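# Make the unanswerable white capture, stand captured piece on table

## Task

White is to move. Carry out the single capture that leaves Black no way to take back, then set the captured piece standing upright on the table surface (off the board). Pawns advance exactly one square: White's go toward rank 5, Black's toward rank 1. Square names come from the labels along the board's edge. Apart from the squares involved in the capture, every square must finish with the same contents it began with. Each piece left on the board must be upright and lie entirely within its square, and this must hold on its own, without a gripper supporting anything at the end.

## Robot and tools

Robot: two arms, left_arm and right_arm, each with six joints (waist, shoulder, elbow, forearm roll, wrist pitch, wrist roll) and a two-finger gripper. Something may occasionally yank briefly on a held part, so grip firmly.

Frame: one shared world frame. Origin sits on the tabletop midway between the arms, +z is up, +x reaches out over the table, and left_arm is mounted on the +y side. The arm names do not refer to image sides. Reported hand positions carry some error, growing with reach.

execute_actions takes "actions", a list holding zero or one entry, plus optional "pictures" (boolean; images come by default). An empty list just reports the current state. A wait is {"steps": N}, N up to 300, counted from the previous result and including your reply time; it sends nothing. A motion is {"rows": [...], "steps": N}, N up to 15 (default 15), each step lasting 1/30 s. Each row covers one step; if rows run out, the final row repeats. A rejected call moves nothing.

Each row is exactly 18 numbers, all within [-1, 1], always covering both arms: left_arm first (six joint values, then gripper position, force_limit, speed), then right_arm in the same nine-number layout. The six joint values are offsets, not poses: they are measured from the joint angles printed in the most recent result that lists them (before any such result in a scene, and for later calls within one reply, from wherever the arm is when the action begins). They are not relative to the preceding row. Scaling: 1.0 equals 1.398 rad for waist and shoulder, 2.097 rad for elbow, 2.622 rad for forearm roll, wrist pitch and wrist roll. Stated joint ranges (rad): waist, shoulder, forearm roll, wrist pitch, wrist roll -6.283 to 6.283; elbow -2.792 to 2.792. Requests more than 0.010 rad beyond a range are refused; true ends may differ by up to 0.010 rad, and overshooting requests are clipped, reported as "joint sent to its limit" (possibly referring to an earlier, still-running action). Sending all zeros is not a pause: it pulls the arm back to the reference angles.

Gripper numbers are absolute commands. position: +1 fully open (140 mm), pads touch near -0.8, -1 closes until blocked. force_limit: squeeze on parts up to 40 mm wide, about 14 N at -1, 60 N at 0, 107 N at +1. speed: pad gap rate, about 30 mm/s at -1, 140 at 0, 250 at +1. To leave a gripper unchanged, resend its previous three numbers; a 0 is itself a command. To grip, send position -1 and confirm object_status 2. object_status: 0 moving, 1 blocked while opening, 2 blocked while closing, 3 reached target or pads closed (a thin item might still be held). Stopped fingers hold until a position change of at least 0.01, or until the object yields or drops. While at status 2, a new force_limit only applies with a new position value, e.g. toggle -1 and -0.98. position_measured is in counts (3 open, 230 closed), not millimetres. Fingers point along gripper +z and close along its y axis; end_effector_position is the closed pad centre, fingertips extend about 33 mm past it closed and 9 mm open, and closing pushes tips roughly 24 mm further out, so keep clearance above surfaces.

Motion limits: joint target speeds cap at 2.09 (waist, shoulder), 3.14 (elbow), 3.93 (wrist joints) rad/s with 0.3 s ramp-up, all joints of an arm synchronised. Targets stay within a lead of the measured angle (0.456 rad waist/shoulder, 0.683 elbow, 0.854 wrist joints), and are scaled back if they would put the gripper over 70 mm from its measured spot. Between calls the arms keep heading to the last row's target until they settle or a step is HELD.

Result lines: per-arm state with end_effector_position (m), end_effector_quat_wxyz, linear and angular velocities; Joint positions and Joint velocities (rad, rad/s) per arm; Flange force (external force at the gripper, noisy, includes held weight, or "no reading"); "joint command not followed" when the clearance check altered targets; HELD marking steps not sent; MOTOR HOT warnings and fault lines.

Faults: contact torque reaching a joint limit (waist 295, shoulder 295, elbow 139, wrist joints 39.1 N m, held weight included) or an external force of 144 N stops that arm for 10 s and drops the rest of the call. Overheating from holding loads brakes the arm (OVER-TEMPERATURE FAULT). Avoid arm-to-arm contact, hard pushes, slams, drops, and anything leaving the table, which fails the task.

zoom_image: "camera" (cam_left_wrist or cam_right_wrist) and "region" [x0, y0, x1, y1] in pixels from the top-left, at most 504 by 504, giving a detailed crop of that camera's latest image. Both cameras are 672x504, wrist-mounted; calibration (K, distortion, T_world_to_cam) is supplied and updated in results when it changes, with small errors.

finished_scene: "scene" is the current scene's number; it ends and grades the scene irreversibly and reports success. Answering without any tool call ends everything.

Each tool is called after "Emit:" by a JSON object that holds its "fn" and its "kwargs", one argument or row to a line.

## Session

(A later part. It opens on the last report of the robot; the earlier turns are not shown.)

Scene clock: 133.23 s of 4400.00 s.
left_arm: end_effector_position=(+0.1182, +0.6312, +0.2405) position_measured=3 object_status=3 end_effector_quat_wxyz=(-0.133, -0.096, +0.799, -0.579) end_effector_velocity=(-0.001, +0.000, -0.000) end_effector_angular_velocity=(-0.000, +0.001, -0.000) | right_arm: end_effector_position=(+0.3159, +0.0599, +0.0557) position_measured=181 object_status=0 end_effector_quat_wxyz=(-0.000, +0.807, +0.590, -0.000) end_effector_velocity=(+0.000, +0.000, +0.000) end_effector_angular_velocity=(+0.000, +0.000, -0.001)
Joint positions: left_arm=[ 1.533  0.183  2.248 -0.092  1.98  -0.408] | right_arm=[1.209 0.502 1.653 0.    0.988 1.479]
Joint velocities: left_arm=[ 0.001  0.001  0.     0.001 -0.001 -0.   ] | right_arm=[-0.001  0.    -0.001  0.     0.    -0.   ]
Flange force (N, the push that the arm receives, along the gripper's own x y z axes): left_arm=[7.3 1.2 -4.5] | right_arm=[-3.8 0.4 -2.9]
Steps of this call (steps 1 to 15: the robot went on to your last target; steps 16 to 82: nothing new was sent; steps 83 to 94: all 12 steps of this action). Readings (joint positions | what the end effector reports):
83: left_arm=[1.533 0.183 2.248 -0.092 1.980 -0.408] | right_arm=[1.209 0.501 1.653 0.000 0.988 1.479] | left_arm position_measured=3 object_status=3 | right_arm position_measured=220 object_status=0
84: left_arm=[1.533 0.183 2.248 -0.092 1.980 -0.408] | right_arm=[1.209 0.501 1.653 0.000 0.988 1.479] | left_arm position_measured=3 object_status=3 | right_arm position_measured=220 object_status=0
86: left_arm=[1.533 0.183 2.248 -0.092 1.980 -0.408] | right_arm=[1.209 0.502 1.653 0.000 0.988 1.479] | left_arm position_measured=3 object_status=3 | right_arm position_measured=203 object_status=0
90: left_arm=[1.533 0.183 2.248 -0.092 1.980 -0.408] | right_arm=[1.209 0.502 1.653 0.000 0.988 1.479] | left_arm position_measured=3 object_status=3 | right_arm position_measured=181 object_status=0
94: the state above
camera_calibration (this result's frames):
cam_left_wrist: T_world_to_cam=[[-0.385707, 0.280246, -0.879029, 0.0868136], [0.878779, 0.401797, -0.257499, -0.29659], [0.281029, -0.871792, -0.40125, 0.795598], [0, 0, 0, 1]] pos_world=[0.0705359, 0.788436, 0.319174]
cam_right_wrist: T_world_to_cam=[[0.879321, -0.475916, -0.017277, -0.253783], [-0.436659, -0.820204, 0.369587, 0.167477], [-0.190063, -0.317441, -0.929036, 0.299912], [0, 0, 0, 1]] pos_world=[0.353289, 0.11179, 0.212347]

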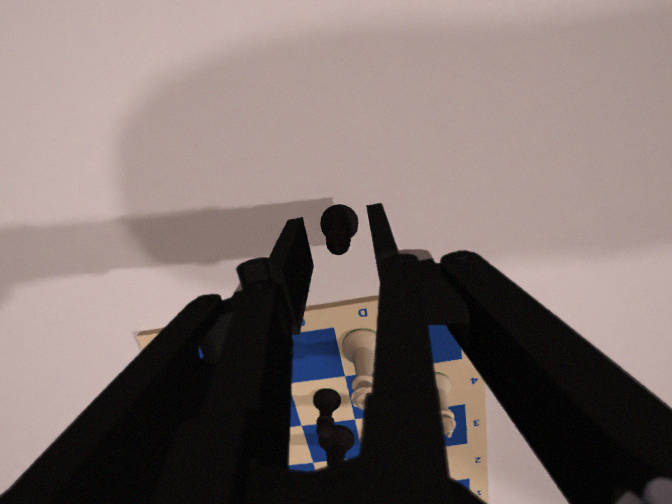

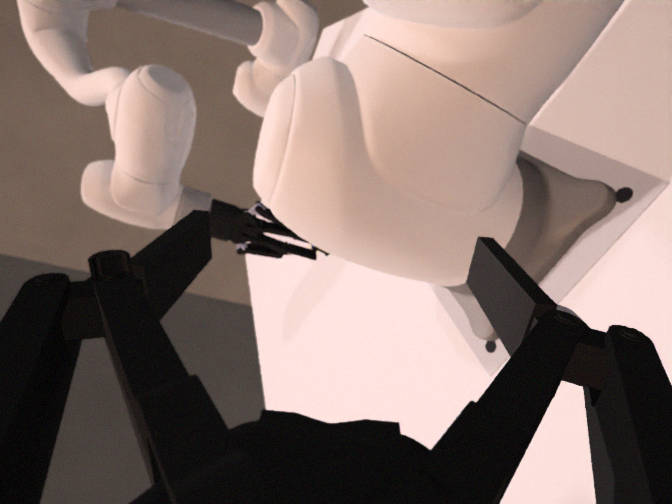

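Emit:
{"fn": "execute_actions", "kwargs": {
  "actions": [
    {"rows": [
[0,0,0,0,0,0,1,0,0, 0,-0.003,-0.0017,0,0.003,0,-0.41,0.2,0],
[0,0,0,0,0,0,1,0,0, 0,-0.006,-0.0034,0,0.006,0,-0.41,0.2,0],
[0,0,0,0,0,0,1,0,0, -0.0003,-0.0113,-0.0012,0,0.007,-0.0002,-0.41,0.2,0],
[0,0,0,0,0,0,1,0,0, -0.001,-0.0178,0.0055,0,0.0051,-0.0005,-0.41,0.2,0],
[0,0,0,0,0,0,1,0,0, -0.0016,-0.0243,0.0123,0,0.0031,-0.0009,-0.41,0.2,0],
[0,0,0,0,0,0,1,0,0, -0.0022,-0.0308,0.019,0,0.0012,-0.0012,-0.41,0.2,0],
[0,0,0,0,0,0,1,0,0, -0.0029,-0.0372,0.0257,0,-0.0007,-0.0015,-0.41,0.2,0],
[0,0,0,0,0,0,1,0,0, -0.0035,-0.0437,0.0325,0,-0.0027,-0.0019,-0.41,0.2,0],
[0,0,0,0,0,0,1,0,0, -0.0042,-0.0502,0.0392,0,-0.0046,-0.0022,-0.41,0.2,0],
[0,0,0,0,0,0,1,0,0, -0.0048,-0.0567,0.046,0,-0.0066,-0.0026,-0.41,0.2,0],
[0,0,0,0,0,0,1,0,0, -0.0055,-0.0631,0.0527,0,-0.0085,-0.0029,-0.41,0.2,0],
[0,0,0,0,0,0,1,0,0, -0.0061,-0.0696,0.0594,0,-0.0104,-0.0032,-0.41,0.2,0],
[0,0,0,0,0,0,1,0,0, -0.0067,-0.0761,0.0662,0,-0.0124,-0.0036,-0.41,0.2,0],
[0,0,0,0,0,0,1,0,0, -0.0073,-0.0818,0.0721,0,-0.0141,-0.0039,-0.41,0.2,0],
[0,0,0,0,0,0,1,0,0, -0.0077,-0.0858,0.0763,0,-0.0153,-0.0041,-0.41,0.2,0]
], "steps": 15}
  ],
  "pictures": false
}}

Emit:
{"fn": "execute_actions", "kwargs": {
  "actions": [
    {"steps": 10}
  ]
}}

Emit:
{"fn": "zoom_image", "kwargs": {
  "camera": "cam_left_wrist",
  "region": [170, 160, 410, 310]
}}

Scene clock: 160.93 s of 4400.00 s.
left_arm: end_effector_position=(+0.1182, +0.6312, +0.2405) position_measured=3 object_status=3 end_effector_quat_wxyz=(-0.133, -0.096, +0.799, -0.579) end_effector_velocity=(+0.000, -0.000, +0.000) end_effector_angular_velocity=(-0.002, -0.000, -0.000) | right_arm: end_effector_position=(+0.2965, -0.0015, +0.0695) position_measured=181 object_status=3 end_effector_quat_wxyz=(-0.000, +0.807, +0.590, -0.000) end_effector_velocity=(-0.060, -0.184, -0.003) end_effector_angular_velocity=(+0.002, -0.001, +0.001)
Joint positions: left_arm=[ 1.533  0.183  2.248 -0.092  1.98  -0.408] | right_arm=[1.201 0.402 1.78  0.    0.959 1.47 ]
Joint velocities: left_arm=[-0.001  0.001  0.    -0.001  0.     0.   ] | right_arm=[-0.026 -0.26   0.404 -0.    -0.146 -0.027]
Flange force (N, the push that the arm receives, along the gripper's own x y z axes): left_arm=[9.8 0.3 -1.5] | right_arm=[-6.6 2.9 -4.5]
Steps of this call (steps 1 to 15: the robot went on to your last target; steps 16 to 90: nothing new was sent; then 24.20 s passed at rest; steps 91 to 105: all 15 steps of this action). Readings (joint positions | what the end effector reports):
91: left_arm=[1.533 0.183 2.248 -0.092 1.980 -0.408] | right_arm=[1.209 0.501 1.652 0.000 0.988 1.479] | left_arm position_measured=3 object_status=3 | right_arm position_measured=181 object_status=3
92: left_arm=[1.533 0.183 2.248 -0.092 1.980 -0.408] | right_arm=[1.209 0.500 1.652 0.000 0.990 1.479] | left_arm position_measured=3 object_status=3 | right_arm position_measured=181 object_status=3
94: left_arm=[1.533 0.183 2.248 -0.092 1.980 -0.408] | right_arm=[1.209 0.493 1.648 0.000 0.999 1.478] | left_arm position_measured=3 object_status=3 | right_arm position_measured=181 object_status=3
98: left_arm=[1.533 0.183 2.248 -0.092 1.980 -0.408] | right_arm=[1.207 0.464 1.684 0.000 0.994 1.476] | left_arm position_measured=3 object_status=3 | right_arm position_measured=181 object_status=3
105: the state above

Scene clock: 161.27 s of 4400.00 s.
left_arm: end_effector_position=(+0.1182, +0.6312, +0.2405) position_measured=3 object_status=3 end_effector_quat_wxyz=(-0.133, -0.096, +0.799, -0.579) end_effector_velocity=(+0.001, -0.000, +0.000) end_effector_angular_velocity=(+0.001, -0.002, +0.001) | right_arm: end_effector_position=(+0.2917, -0.0162, +0.0691) position_measured=181 object_status=3 end_effector_quat_wxyz=(-0.000, +0.807, +0.590, -0.000) end_effector_velocity=(-0.001, +0.000, +0.001) end_effector_angular_velocity=(+0.000, +0.000, +0.001)
Joint positions: left_arm=[ 1.533  0.183  2.248 -0.092  1.98  -0.408] | right_arm=[1.199 0.382 1.813 0.    0.948 1.468]
Joint velocities: left_arm=[-0.    -0.001 -0.    -0.002 -0.     0.001] | right_arm=[ 0.001 -0.001  0.     0.     0.001 -0.   ]
Flange force (N, the push that the arm receives, along the gripper's own x y z axes): left_arm=[8.3 -0.6 -3.1] | right_arm=[-5.5 0.3 -4.3]
Steps of this call (steps 1 to 10: the robot went on to your last target). Readings (joint positions | what the end effector reports):
1: left_arm=[1.533 0.183 2.248 -0.092 1.980 -0.408] | right_arm=[1.200 0.394 1.793 0.000 0.955 1.469] | left_arm position_measured=3 object_status=3 | right_arm position_measured=181 object_status=3
2: left_arm=[1.533 0.183 2.248 -0.092 1.980 -0.408] | right_arm=[1.199 0.387 1.804 0.000 0.951 1.468] | left_arm position_measured=3 object_status=3 | right_arm position_measured=181 object_status=3
4: left_arm=[1.533 0.183 2.248 -0.092 1.980 -0.408] | right_arm=[1.199 0.382 1.811 0.000 0.948 1.468] | left_arm position_measured=3 object_status=3 | right_arm position_measured=181 object_status=3
8: left_arm=[1.533 0.183 2.248 -0.092 1.980 -0.408] | right_arm=[1.199 0.382 1.812 0.000 0.948 1.468] | left_arm position_measured=3 object_status=3 | right_arm position_measured=181 object_status=3
10: the state above
camera_calibration (this result's frames):
cam_left_wrist: T_world_to_cam=[[-0.385707, 0.280246, -0.879029, 0.0868136], [0.878779, 0.401797, -0.257499, -0.29659], [0.281029, -0.871792, -0.40125, 0.795598], [0, 0, 0, 1]] pos_world=[0.0705359, 0.788436, 0.319174]
cam_right_wrist: T_world_to_cam=[[0.879308, -0.47594, -0.0172776, -0.268447], [-0.436691, -0.820209, 0.369536, 0.0895803], [-0.190049, -0.317391, -0.929056, 0.283521], [0, 0, 0, 1]] pos_world=[0.32905, 0.0356968, 0.225666]

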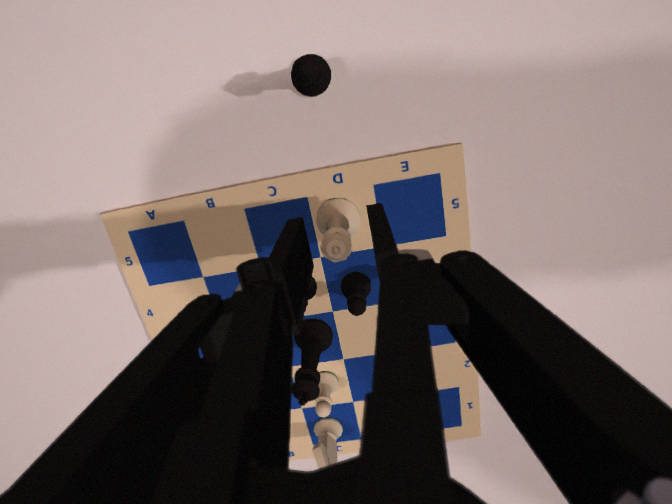

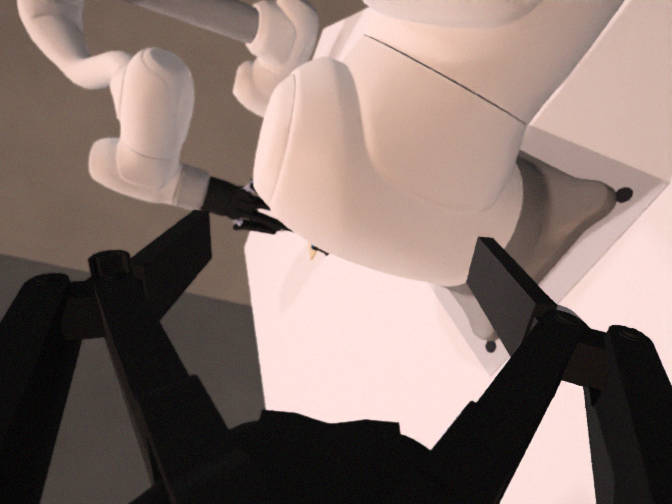

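Region (170, 160, 410, 310) of cam_left_wrist's 672x504 image, scaled by 2.100, with more detail than that image has; it fills the top 315 rows of this view, and the rest is white.

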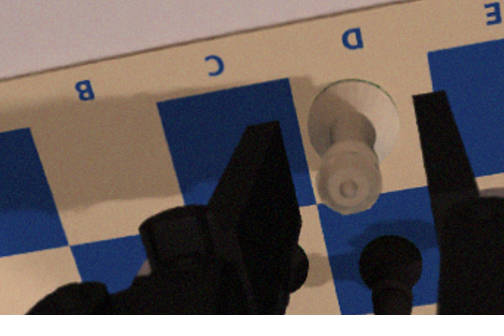

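Emit:
{"fn": "execute_actions", "kwargs": {
  "actions": [
    {"rows": [[0,0,0,0,0,0,1,0,0, 0.0005,0,0,0,0,0,-1,0.2,-0.5]], "steps": 15}
  ],
  "pictures": false
}}

Scene clock: 166.20 s of 4400.00 s.
left_arm: end_effector_position=(+0.1182, +0.6312, +0.2405) position_measured=3 object_status=3 end_effector_quat_wxyz=(-0.133, -0.096, +0.799, -0.579) end_effector_velocity=(-0.000, +0.000, +0.000) end_effector_angular_velocity=(+0.000, +0.001, +0.001) | right_arm: end_effector_position=(+0.2912, -0.0161, +0.0691) position_measured=215 object_status=2 end_effector_quat_wxyz=(-0.000, +0.807, +0.590, -0.000) end_effector_velocity=(+0.000, -0.000, -0.000) end_effector_angular_velocity=(-0.000, -0.000, +0.000)
Joint positions: left_arm=[ 1.533  0.183  2.248 -0.092  1.98  -0.408] | right_arm=[1.199 0.382 1.813 0.    0.948 1.468]
Joint velocities: left_arm=[ 0.002  0.    -0.     0.001  0.    -0.   ] | right_arm=[-0.  0.  0. -0. -0. -0.]
Flange force (N, the push that the arm receives, along the gripper's own x y z axes): left_arm=[3.7 -1.3 -2.1] | right_arm=[-4.2 0.0 -7.4]
Steps of this call (steps 1 to 30: the robot went on to your last target; steps 31 to 100: nothing new was sent; then 1.10 s passed at rest; steps 101 to 115: all 15 steps of this action). Readings (joint positions | what the end effector reports):
101: left_arm=[1.533 0.183 2.248 -0.092 1.980 -0.408] | right_arm=[1.199 0.382 1.813 0.000 0.948 1.468] | left_arm position_measured=3 object_status=3 | right_arm position_measured=181 object_status=0
102: left_arm=[1.533 0.183 2.248 -0.092 1.980 -0.408] | right_arm=[1.199 0.382 1.813 0.000 0.948 1.468] | left_arm position_measured=3 object_status=3 | right_arm position_measured=182 object_status=0
104: left_arm=[1.533 0.183 2.248 -0.092 1.980 -0.408] | right_arm=[1.199 0.382 1.813 0.000 0.948 1.468] | left_arm position_measured=3 object_status=3 | right_arm position_measured=191 object_status=0
108: left_arm=[1.533 0.183 2.248 -0.092 1.980 -0.408] | right_arm=[1.199 0.382 1.813 0.000 0.948 1.468] | left_arm position_measured=3 object_status=3 | right_arm position_measured=210 object_status=0
115: the state above

Emit:
{"fn": "execute_actions", "kwargs": {
  "actions": [
    {"rows": [
[0,0,0,0,0,0,1,0,0, 0,-0.0026,-0.0015,0,0.0026,0,-1,0.2,-0.5],
[0,0,0,0,0,0,1,0,0, 0,-0.0053,-0.0031,0,0.0053,0,-1,0.2,-0.5],
[0,0,0,0,0,0,1,0,0, 0.004,-0.0079,-0.0046,0,0.0079,0.0021,-1,0.2,-0.5],
[0,0,0,0,0,0,1,0,0, 0.0119,-0.0081,-0.0044,0,0.0078,0.0064,-1,0.2,-0.5],
[0,0,0,0,0,0,1,0,0, 0.0198,-0.0083,-0.0042,0,0.0078,0.0106,-1,0.2,-0.5],
[0,0,0,0,0,0,1,0,0, 0.0278,-0.0085,-0.004,0,0.0077,0.0148,-1,0.2,-0.5],
[0,0,0,0,0,0,1,0,0, 0.0357,-0.0087,-0.0038,0,0.0077,0.0191,-1,0.2,-0.5],
[0,0,0,0,0,0,1,0,0, 0.0436,-0.0089,-0.0036,0,0.0076,0.0233,-1,0.2,-0.5],
[0,0,0,0,0,0,1,0,0, 0.0515,-0.0091,-0.0034,0,0.0076,0.0275,-1,0.2,-0.5],
[0,0,0,0,0,0,1,0,0, 0.0595,-0.0093,-0.0032,0,0.0075,0.0317,-1,0.2,-0.5],
[0,0,0,0,0,0,1,0,0, 0.0674,-0.0095,-0.003,0,0.0074,0.036,-1,0.2,-0.5],
[0,0,0,0,0,0,1,0,0, 0.0753,-0.0096,-0.0029,0,0.0074,0.0402,-1,0.2,-0.5],
[0,0,0,0,0,0,1,0,0, 0.0753,-0.0075,-0.0017,0,0.0053,0.0402,-1,0.2,-0.5],
[0,0,0,0,0,0,1,0,0, 0.0753,-0.0054,-0.0005,0,0.0033,0.0402,-1,0.2,-0.5],
[0,0,0,0,0,0,1,0,0, 0.0753,-0.0033,0.0007,0,0.0012,0.0402,-1,0.2,-0.5]
], "steps": 15}
  ],
  "pictures": false
}}

Emit:
{"fn": "execute_actions", "kwargs": {
  "actions": [
    {"steps": 10}
  ]
}}

Emit:
{"fn": "zoom_image", "kwargs": {
  "camera": "cam_left_wrist",
  "region": [265, 150, 415, 290]
}}

Scene clock: 183.13 s of 4400.00 s.
left_arm: end_effector_position=(+0.1182, +0.6312, +0.2405) position_measured=3 object_status=3 end_effector_quat_wxyz=(-0.133, -0.096, +0.799, -0.579) end_effector_velocity=(+0.000, +0.000, +0.000) end_effector_angular_velocity=(+0.001, -0.001, +0.001) | right_arm: end_effector_position=(+0.2248, +0.0035, +0.0788) position_measured=215 object_status=2 end_effector_quat_wxyz=(+0.000, +0.807, +0.590, -0.000) end_effector_velocity=(-0.090, +0.027, -0.081) end_effector_angular_velocity=(+0.023, -0.007, +0.007)
Joint positions: left_arm=[ 1.533  0.183  2.248 -0.092  1.98  -0.408] | right_arm=[1.3   0.37  1.808 0.    0.964 1.569]
Joint velocities: left_arm=[ 0.    -0.001 -0.    -0.001  0.     0.   ] | right_arm=[ 0.137  0.07   0.072  0.    -0.166  0.13 ]
Flange force (N, the push that the arm receives, along the gripper's own x y z axes): left_arm=[9.4 0.3 -1.2] | right_arm=[-3.6 -0.6 -3.8]
Steps of this call (steps 1 to 15: the robot went on to your last target; steps 16 to 90: nothing new was sent; then 13.43 s passed at rest; steps 91 to 105: all 15 steps of this action). Readings (joint positions | what the end effector reports):
91: left_arm=[1.533 0.183 2.248 -0.092 1.980 -0.408] | right_arm=[1.199 0.382 1.812 0.000 0.948 1.468] | left_arm position_measured=3 object_status=3 | right_arm position_measured=215 object_status=2
92: left_arm=[1.533 0.183 2.248 -0.092 1.980 -0.408] | right_arm=[1.199 0.381 1.812 0.000 0.949 1.468] | left_arm position_measured=3 object_status=3 | right_arm position_measured=215 object_status=2
94: left_arm=[1.533 0.183 2.248 -0.092 1.980 -0.408] | right_arm=[1.201 0.375 1.807 0.000 0.959 1.469] | left_arm position_measured=3 object_status=3 | right_arm position_measured=215 object_status=2
98: left_arm=[1.533 0.183 2.248 -0.092 1.980 -0.408] | right_arm=[1.230 0.370 1.804 0.000 0.967 1.499] | left_arm position_measured=3 object_status=3 | right_arm position_measured=215 object_status=2
105: the state above

Scene clock: 183.47 s of 4400.00 s.
left_arm: end_effector_position=(+0.1182, +0.6312, +0.2405) position_measured=3 object_status=3 end_effector_quat_wxyz=(-0.133, -0.096, +0.799, -0.579) end_effector_velocity=(-0.000, -0.000, +0.000) end_effector_angular_velocity=(+0.000, -0.001, +0.000) | right_arm: end_effector_position=(+0.2220, +0.0042, +0.0716) position_measured=215 object_status=2 end_effector_quat_wxyz=(-0.000, +0.807, +0.590, -0.000) end_effector_velocity=(-0.000, -0.001, -0.001) end_effector_angular_velocity=(-0.001, +0.001, +0.000)
Joint positions: left_arm=[ 1.533  0.183  2.248 -0.092  1.98  -0.408] | right_arm=[1.304 0.377 1.814 0.    0.951 1.573]
Joint velocities: left_arm=[ 0.001 -0.001 -0.     0.001  0.     0.001] | right_arm=[ 0.     0.001  0.001  0.    -0.    -0.   ]
Flange force (N, the push that the arm receives, along the gripper's own x y z axes): left_arm=[10.1 -0.7 -0.3] | right_arm=[-4.0 1.4 -2.5]
Steps of this call (steps 1 to 10: the robot went on to your last target). Readings (joint positions | what the end effector reports):
1: left_arm=[1.533 0.183 2.248 -0.092 1.980 -0.408] | right_arm=[1.303 0.373 1.811 0.000 0.958 1.571] | left_arm position_measured=3 object_status=3 | right_arm position_measured=215 object_status=2
2: left_arm=[1.533 0.183 2.248 -0.092 1.980 -0.408] | right_arm=[1.304 0.375 1.813 0.000 0.954 1.572] | left_arm position_measured=3 object_status=3 | right_arm position_measured=215 object_status=2
4: left_arm=[1.533 0.183 2.248 -0.092 1.980 -0.408] | right_arm=[1.304 0.377 1.814 0.000 0.952 1.573] | left_arm position_measured=3 object_status=3 | right_arm position_measured=215 object_status=2
8: left_arm=[1.533 0.183 2.248 -0.092 1.980 -0.408] | right_arm=[1.304 0.377 1.814 0.000 0.951 1.573] | left_arm position_measured=3 object_status=3 | right_arm position_measured=215 object_status=2
10: the state above
camera_calibration (this result's frames):
cam_left_wrist: T_world_to_cam=[[-0.385706, 0.280246, -0.87903, 0.0868135], [0.878779, 0.401797, -0.257499, -0.29659], [0.281029, -0.871792, -0.40125, 0.795598], [0, 0, 0, 1]] pos_world=[0.0705359, 0.788436, 0.319174]
cam_right_wrist: T_world_to_cam=[[0.879569, -0.475458, -0.0172609, -0.197477], [-0.436245, -0.820442, 0.369548, 0.0748666], [-0.189866, -0.317513, -0.929051, 0.279093], [0, 0, 0, 1]] pos_world=[0.259346, 0.0561473, 0.228216]

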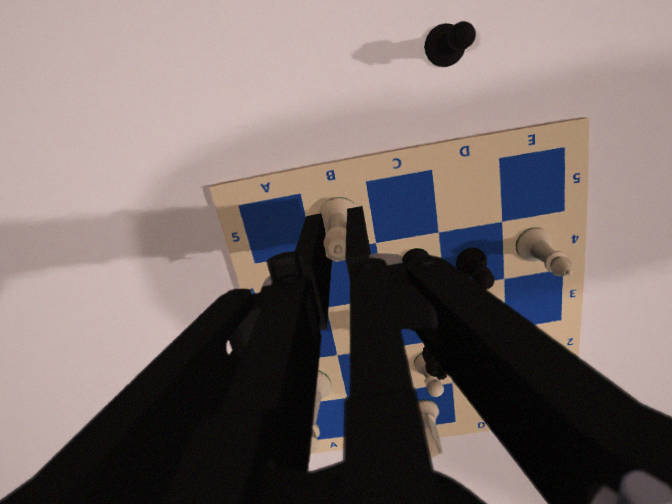

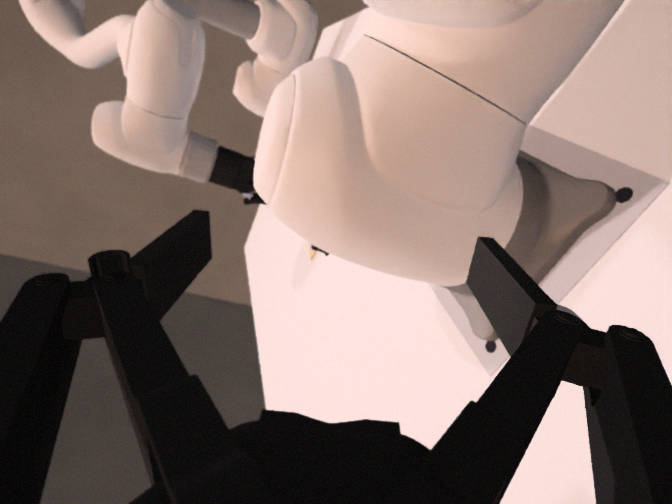

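Region (265, 150, 415, 290) of cam_left_wrist's 672x504 image, scaled by 3.360, with more detail than that image has; it fills the top 470 rows of this view, and the rest is white.

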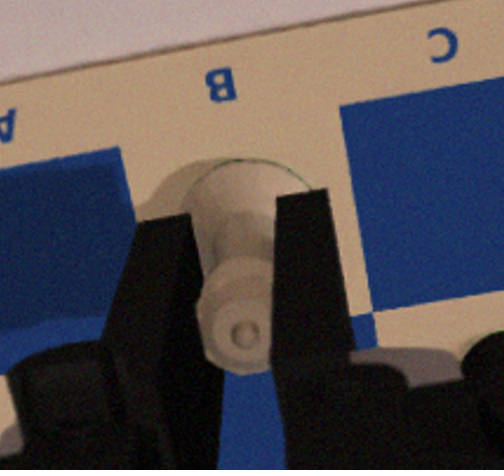

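Emit:
{"fn": "execute_actions", "kwargs": {
  "actions": [
    {"rows": [[0,0,0,0,0,0,1,0,0, 0,0.0008,0.00046,0,-0.0008,0,-1,0.2,-0.5],[0,0,0,0,0,0,1,0,0, 0,0.0012,0.0007,0,-0.0012,0,-1,0.2,-0.5],[0,0,0,0,0,0,1,0,0, 0,0.00145,0.00084,0,-0.00144,0,-1,0.2,-0.5]], "steps": 9}
  ],
  "pictures": false
}}

Emit:
{"fn": "execute_actions", "kwargs": {
  "actions": [
    {"rows": [[0,0,0,0,0,0,1,0,0, 0,0.0004,0.00023,0,-0.0004,0,-1,0.2,-0.5]], "steps": 8}
  ],
  "pictures": false
}}

Scene clock: 191.27 s of 4400.00 s.
left_arm: end_effector_position=(+0.1182, +0.6312, +0.2405) position_measured=3 object_status=3 end_effector_quat_wxyz=(-0.133, -0.096, +0.799, -0.579) end_effector_velocity=(+0.001, -0.000, +0.000) end_effector_angular_velocity=(-0.000, -0.001, +0.001) | right_arm: end_effector_position=(+0.2220, +0.0042, +0.0694) position_measured=215 object_status=2 end_effector_quat_wxyz=(-0.000, +0.807, +0.590, -0.000) end_effector_velocity=(-0.001, -0.000, -0.001) end_effector_angular_velocity=(-0.001, +0.000, -0.000)
Joint positions: left_arm=[ 1.533  0.183  2.248 -0.092  1.98  -0.408] | right_arm=[1.305 0.379 1.816 0.    0.947 1.573]
Joint velocities: left_arm=[-0.001 -0.    -0.    -0.002  0.001 -0.   ] | right_arm=[ 0.001  0.001  0.001  0.    -0.     0.001]
Flange force (N, the push that the arm receives, along the gripper's own x y z axes): left_arm=[6.2 0.9 -2.1] | right_arm=[-3.5 2.2 -3.0]
Steps of this call (steps 1 to 30: the robot went on to your last target; steps 31 to 100: nothing new was sent; then 4.17 s passed at rest; steps 101 to 109: all 9 steps of this action). Readings (joint positions | what the end effector reports):
101: left_arm=[1.533 0.183 2.248 -0.092 1.980 -0.408] | right_arm=[1.305 0.377 1.814 0.000 0.951 1.573] | left_arm position_measured=3 object_status=3 | right_arm position_measured=215 object_status=2
102: left_arm=[1.533 0.183 2.248 -0.092 1.980 -0.408] | right_arm=[1.305 0.377 1.814 0.000 0.950 1.573] | left_arm position_measured=3 object_status=3 | right_arm position_measured=215 object_status=2
104: left_arm=[1.533 0.183 2.248 -0.092 1.980 -0.408] | right_arm=[1.305 0.378 1.815 0.000 0.948 1.573] | left_arm position_measured=3 object_status=3 | right_arm position_measured=215 object_status=2
108: left_arm=[1.533 0.183 2.248 -0.092 1.980 -0.408] | right_arm=[1.305 0.379 1.816 0.000 0.947 1.573] | left_arm position_measured=3 object_status=3 | right_arm position_measured=215 object_status=2
109: the state above

Scene clock: 191.53 s of 4400.00 s.
left_arm: end_effector_position=(+0.1182, +0.6312, +0.2405) position_measured=3 object_status=3 end_effector_quat_wxyz=(-0.133, -0.096, +0.799, -0.579) end_effector_velocity=(-0.000, -0.000, +0.000) end_effector_angular_velocity=(+0.001, +0.001, +0.000) | right_arm: end_effector_position=(+0.2220, +0.0042, +0.0689) position_measured=215 object_status=2 end_effector_quat_wxyz=(-0.000, +0.807, +0.590, -0.000) end_effector_velocity=(+0.002, -0.000, -0.000) end_effector_angular_velocity=(+0.000, -0.000, -0.001)
Joint positions: left_arm=[ 1.533  0.183  2.248 -0.092  1.98  -0.408] | right_arm=[1.305 0.379 1.816 0.    0.946 1.573]
Joint velocities: left_arm=[-0.    -0.001  0.     0.    -0.    -0.001] | right_arm=[-0.002  0.     0.    -0.    -0.001 -0.001]
Flange force (N, the push that the arm receives, along the gripper's own x y z axes): left_arm=[7.6 -0.9 -3.0] | right_arm=[-3.0 1.2 -13.9]
Steps of this call (steps 1 to 8: all 8 steps of this action). Readings (joint positions | what the end effector reports):
1: left_arm=[1.533 0.183 2.248 -0.092 1.980 -0.408] | right_arm=[1.305 0.379 1.816 0.000 0.947 1.573] | left_arm position_measured=3 object_status=3 | right_arm position_measured=215 object_status=2
2: left_arm=[1.533 0.183 2.248 -0.092 1.980 -0.408] | right_arm=[1.305 0.379 1.816 0.000 0.947 1.573] | left_arm position_measured=3 object_status=3 | right_arm position_measured=215 object_status=2
4: left_arm=[1.533 0.183 2.248 -0.092 1.980 -0.408] | right_arm=[1.305 0.379 1.816 0.000 0.946 1.573] | left_arm position_measured=3 object_status=3 | right_arm position_measured=215 object_status=2
8: the state above

Contact made. Release and lift clear.

Emit:
{"fn": "execute_actions", "kwargs": {
  "actions": [
    {"rows": [[0,0,0,0,0,0,1,0,0, 0,0,0,0,0,0,-0.41,0.2,0]], "steps": 9}
  ],
  "pictures": false
}}

Emit:
{"fn": "execute_actions", "kwargs": {
  "actions": [
    {"rows": [
[0,0,0,0,0,0,1,0,0, 0,-0.005,-0.003,0,0.005,0,-0.41,0.2,0],
[0,0,0,0,0,0,1,0,0, 0,-0.011,-0.0064,0,0.011,0,-0.41,0.2,0],
[0,0,0,0,0,0,1,0,0, 0,-0.017,-0.01,0,0.017,0,-0.41,0.2,0],
[0,0,0,0,0,0,1,0,0, 0,-0.023,-0.0135,0,0.023,0,-0.41,0.2,0],
[0,0,0,0,0,0,1,0,0, 0,-0.029,-0.017,0,0.029,0,-0.41,0.2,0],
[0,0,0,0,0,0,1,0,0, 0,-0.034,-0.020,0,0.034,0,-0.41,0.2,0],
[0,0,0,0,0,0,1,0,0, 0,-0.034,-0.020,0,0.034,0,-0.41,0.2,0],
[0,0,0,0,0,0,1,0,0, 0,-0.034,-0.020,0,0.034,0,-0.41,0.2,0],
[0,0,0,0,0,0,1,0,0, 0,-0.034,-0.020,0,0.034,0,-0.41,0.2,0],
[0,0,0,0,0,0,1,0,0, 0,-0.034,-0.020,0,0.034,0,1,0.2,1]
], "steps": 15}
  ],
  "pictures": false
}}

Emit:
{"fn": "execute_actions", "kwargs": {
  "actions": [
    {"steps": 10}
  ]
}}

Scene clock: 200.83 s of 4400.00 s.
left_arm: end_effector_position=(+0.1182, +0.6312, +0.2405) position_measured=3 object_status=3 end_effector_quat_wxyz=(-0.133, -0.096, +0.799, -0.579) end_effector_velocity=(+0.000, +0.000, -0.000) end_effector_angular_velocity=(+0.001, -0.002, +0.001) | right_arm: end_effector_position=(+0.2219, +0.0040, +0.0687) position_measured=181 object_status=0 end_effector_quat_wxyz=(+0.000, +0.807, +0.590, -0.000) end_effector_velocity=(+0.000, +0.001, +0.001) end_effector_angular_velocity=(+0.001, -0.000, -0.000)
Joint positions: left_arm=[ 1.533  0.183  2.248 -0.092  1.98  -0.408] | right_arm=[1.305 0.38  1.816 0.    0.946 1.573]
Joint velocities: left_arm=[ 0.    -0.     0.    -0.001 -0.001  0.001] | right_arm=[-0.    -0.    -0.002  0.     0.    -0.   ]
Flange force (N, the push that the arm receives, along the gripper's own x y z axes): left_arm=[9.4 -0.3 -1.0] | right_arm=[-3.9 1.4 -2.7]
Steps of this call (steps 1 to 15: the robot went on to your last target; steps 16 to 90: nothing new was sent; then 6.00 s passed at rest; steps 91 to 99: all 9 steps of this action). Readings (joint positions | what the end effector reports):
91: left_arm=[1.533 0.183 2.248 -0.092 1.980 -0.408] | right_arm=[1.305 0.379 1.816 0.000 0.946 1.573] | left_arm position_measured=3 object_status=3 | right_arm position_measured=215 object_status=0
92: left_arm=[1.533 0.183 2.248 -0.092 1.980 -0.408] | right_arm=[1.305 0.379 1.816 0.000 0.946 1.573] | left_arm position_measured=3 object_status=3 | right_arm position_measured=215 object_status=0
94: left_arm=[1.533 0.183 2.248 -0.092 1.980 -0.408] | right_arm=[1.305 0.380 1.816 0.000 0.946 1.573] | left_arm position_measured=3 object_status=3 | right_arm position_measured=198 object_status=0
98: left_arm=[1.533 0.183 2.248 -0.092 1.980 -0.408] | right_arm=[1.305 0.380 1.816 0.000 0.946 1.573] | left_arm position_measured=3 object_status=3 | right_arm position_measured=181 object_status=0
99: the state above

Scene clock: 201.33 s of 4400.00 s.
left_arm: end_effector_position=(+0.1182, +0.6312, +0.2405) position_measured=3 object_status=3 end_effector_quat_wxyz=(-0.133, -0.096, +0.799, -0.579) end_effector_velocity=(-0.000, -0.000, +0.001) end_effector_angular_velocity=(+0.001, -0.000, -0.001) | right_arm: end_effector_position=(+0.2219, +0.0039, +0.1206) position_measured=123 object_status=0 end_effector_quat_wxyz=(-0.000, +0.807, +0.590, -0.000) end_effector_velocity=(+0.000, -0.000, +0.001) end_effector_angular_velocity=(+0.000, +0.000, -0.001)
Joint positions: left_arm=[ 1.533  0.183  2.248 -0.092  1.98  -0.408] | right_arm=[1.305 0.332 1.775 0.    1.035 1.573]
Joint velocities: left_arm=[-0.001 -0.002  0.     0.001  0.001  0.   ] | right_arm=[-0.001 -0.001 -0.     0.     0.001 -0.   ]
Flange force (N, the push that the arm receives, along the gripper's own x y z axes): left_arm=[8.5 -3.8 -1.9] | right_arm=[-5.6 0.6 -2.0]
Steps of this call (steps 1 to 15: all 15 steps of this action). Readings (joint positions | what the end effector reports):
1: left_arm=[1.533 0.183 2.248 -0.092 1.980 -0.408] | right_arm=[1.305 0.380 1.816 0.000 0.946 1.573] | left_arm position_measured=3 object_status=3 | right_arm position_measured=181 object_status=0
2: left_arm=[1.533 0.183 2.248 -0.092 1.980 -0.408] | right_arm=[1.305 0.378 1.815 0.000 0.949 1.573] | left_arm position_measured=3 object_status=3 | right_arm position_measured=181 object_status=0
4: left_arm=[1.533 0.183 2.248 -0.092 1.980 -0.408] | right_arm=[1.305 0.367 1.806 0.000 0.969 1.573] | left_arm position_measured=3 object_status=3 | right_arm position_measured=181 object_status=0
8: left_arm=[1.533 0.183 2.248 -0.092 1.980 -0.408] | right_arm=[1.305 0.338 1.780 0.000 1.024 1.573] | left_arm position_measured=3 object_status=3 | right_arm position_measured=181 object_status=3
15: the state above

Scene clock: 201.67 s of 4400.00 s.
left_arm: end_effector_position=(+0.1182, +0.6312, +0.2405) position_measured=3 object_status=3 end_effector_quat_wxyz=(-0.133, -0.096, +0.799, -0.579) end_effector_velocity=(+0.000, +0.000, -0.000) end_effector_angular_velocity=(+0.001, -0.000, -0.000) | right_arm: end_effector_position=(+0.2219, +0.0040, +0.1208) position_measured=3 object_status=0 end_effector_quat_wxyz=(-0.000, +0.807, +0.590, -0.000) end_effector_velocity=(+0.000, +0.000, +0.000) end_effector_angular_velocity=(+0.001, -0.000, +0.000)
Joint positions: left_arm=[ 1.533  0.183  2.248 -0.092  1.98  -0.408] | right_arm=[1.305 0.332 1.774 0.    1.035 1.573]
Joint velocities: left_arm=[-0.     0.001 -0.    -0.    -0.001  0.   ] | right_arm=[-0.     0.    -0.     0.    -0.001 -0.001]
Flange force (N, the push that the arm receives, along the gripper's own x y z axes): left_arm=[3.3 0.0 -3.3] | right_arm=[-4.4 1.4 -2.3]
Steps of this call (steps 1 to 10: the robot went on to your last target). Readings (joint positions | what the end effector reports):
1: left_arm=[1.533 0.183 2.248 -0.092 1.980 -0.408] | right_arm=[1.305 0.332 1.775 0.000 1.035 1.573] | left_arm position_measured=3 object_status=3 | right_arm position_measured=110 object_status=0
2: left_arm=[1.533 0.183 2.248 -0.092 1.980 -0.408] | right_arm=[1.305 0.332 1.775 0.000 1.035 1.573] | left_arm position_measured=3 object_status=3 | right_arm position_measured=96 object_status=0
4: left_arm=[1.533 0.183 2.248 -0.092 1.980 -0.408] | right_arm=[1.305 0.332 1.775 0.000 1.035 1.573] | left_arm position_measured=3 object_status=3 | right_arm position_measured=69 object_status=0
8: left_arm=[1.533 0.183 2.248 -0.092 1.980 -0.408] | right_arm=[1.305 0.332 1.774 0.000 1.035 1.573] | left_arm position_measured=3 object_status=3 | right_arm position_measured=15 object_status=0
10: the state above
camera_calibration (this result's frames):
cam_left_wrist: T_world_to_cam=[[-0.385707, 0.280246, -0.879029, 0.0868135], [0.878779, 0.401797, -0.257499, -0.29659], [0.281029, -0.871792, -0.40125, 0.795598], [0, 0, 0, 1]] pos_world=[0.0705359, 0.788436, 0.319174]
cam_right_wrist: T_world_to_cam=[[0.879596, -0.475407, -0.0172862, -0.196656], [-0.436201, -0.820493, 0.369486, 0.0564292], [-0.189839, -0.317458, -0.929076, 0.32465], [0, 0, 0, 1]] pos_world=[0.259223, 0.055871, 0.277375]

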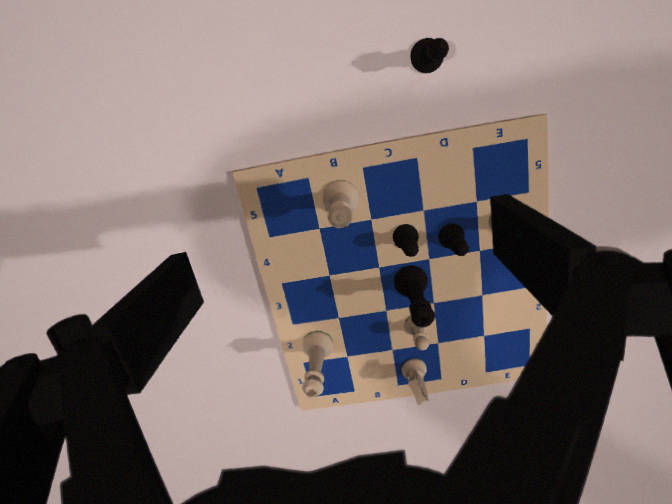

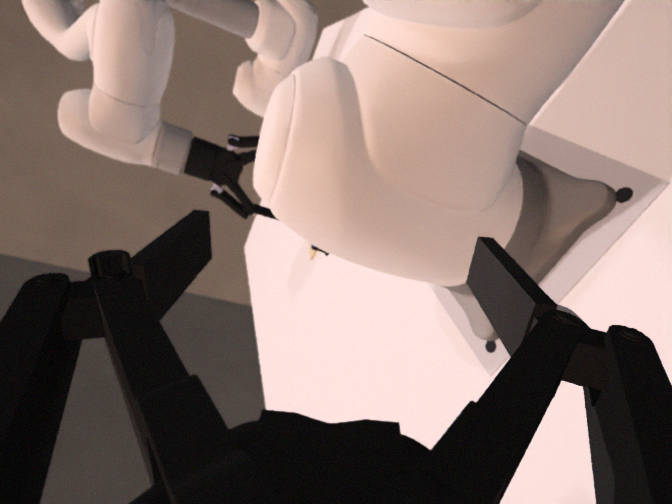

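The queen is centred on B5, the bishop stands upright on the table, and the other pieces are untouched.

Emit:
{"fn": "finished_scene", "kwargs": {
  "scene": 2
}}

The scene is finished: the task was done.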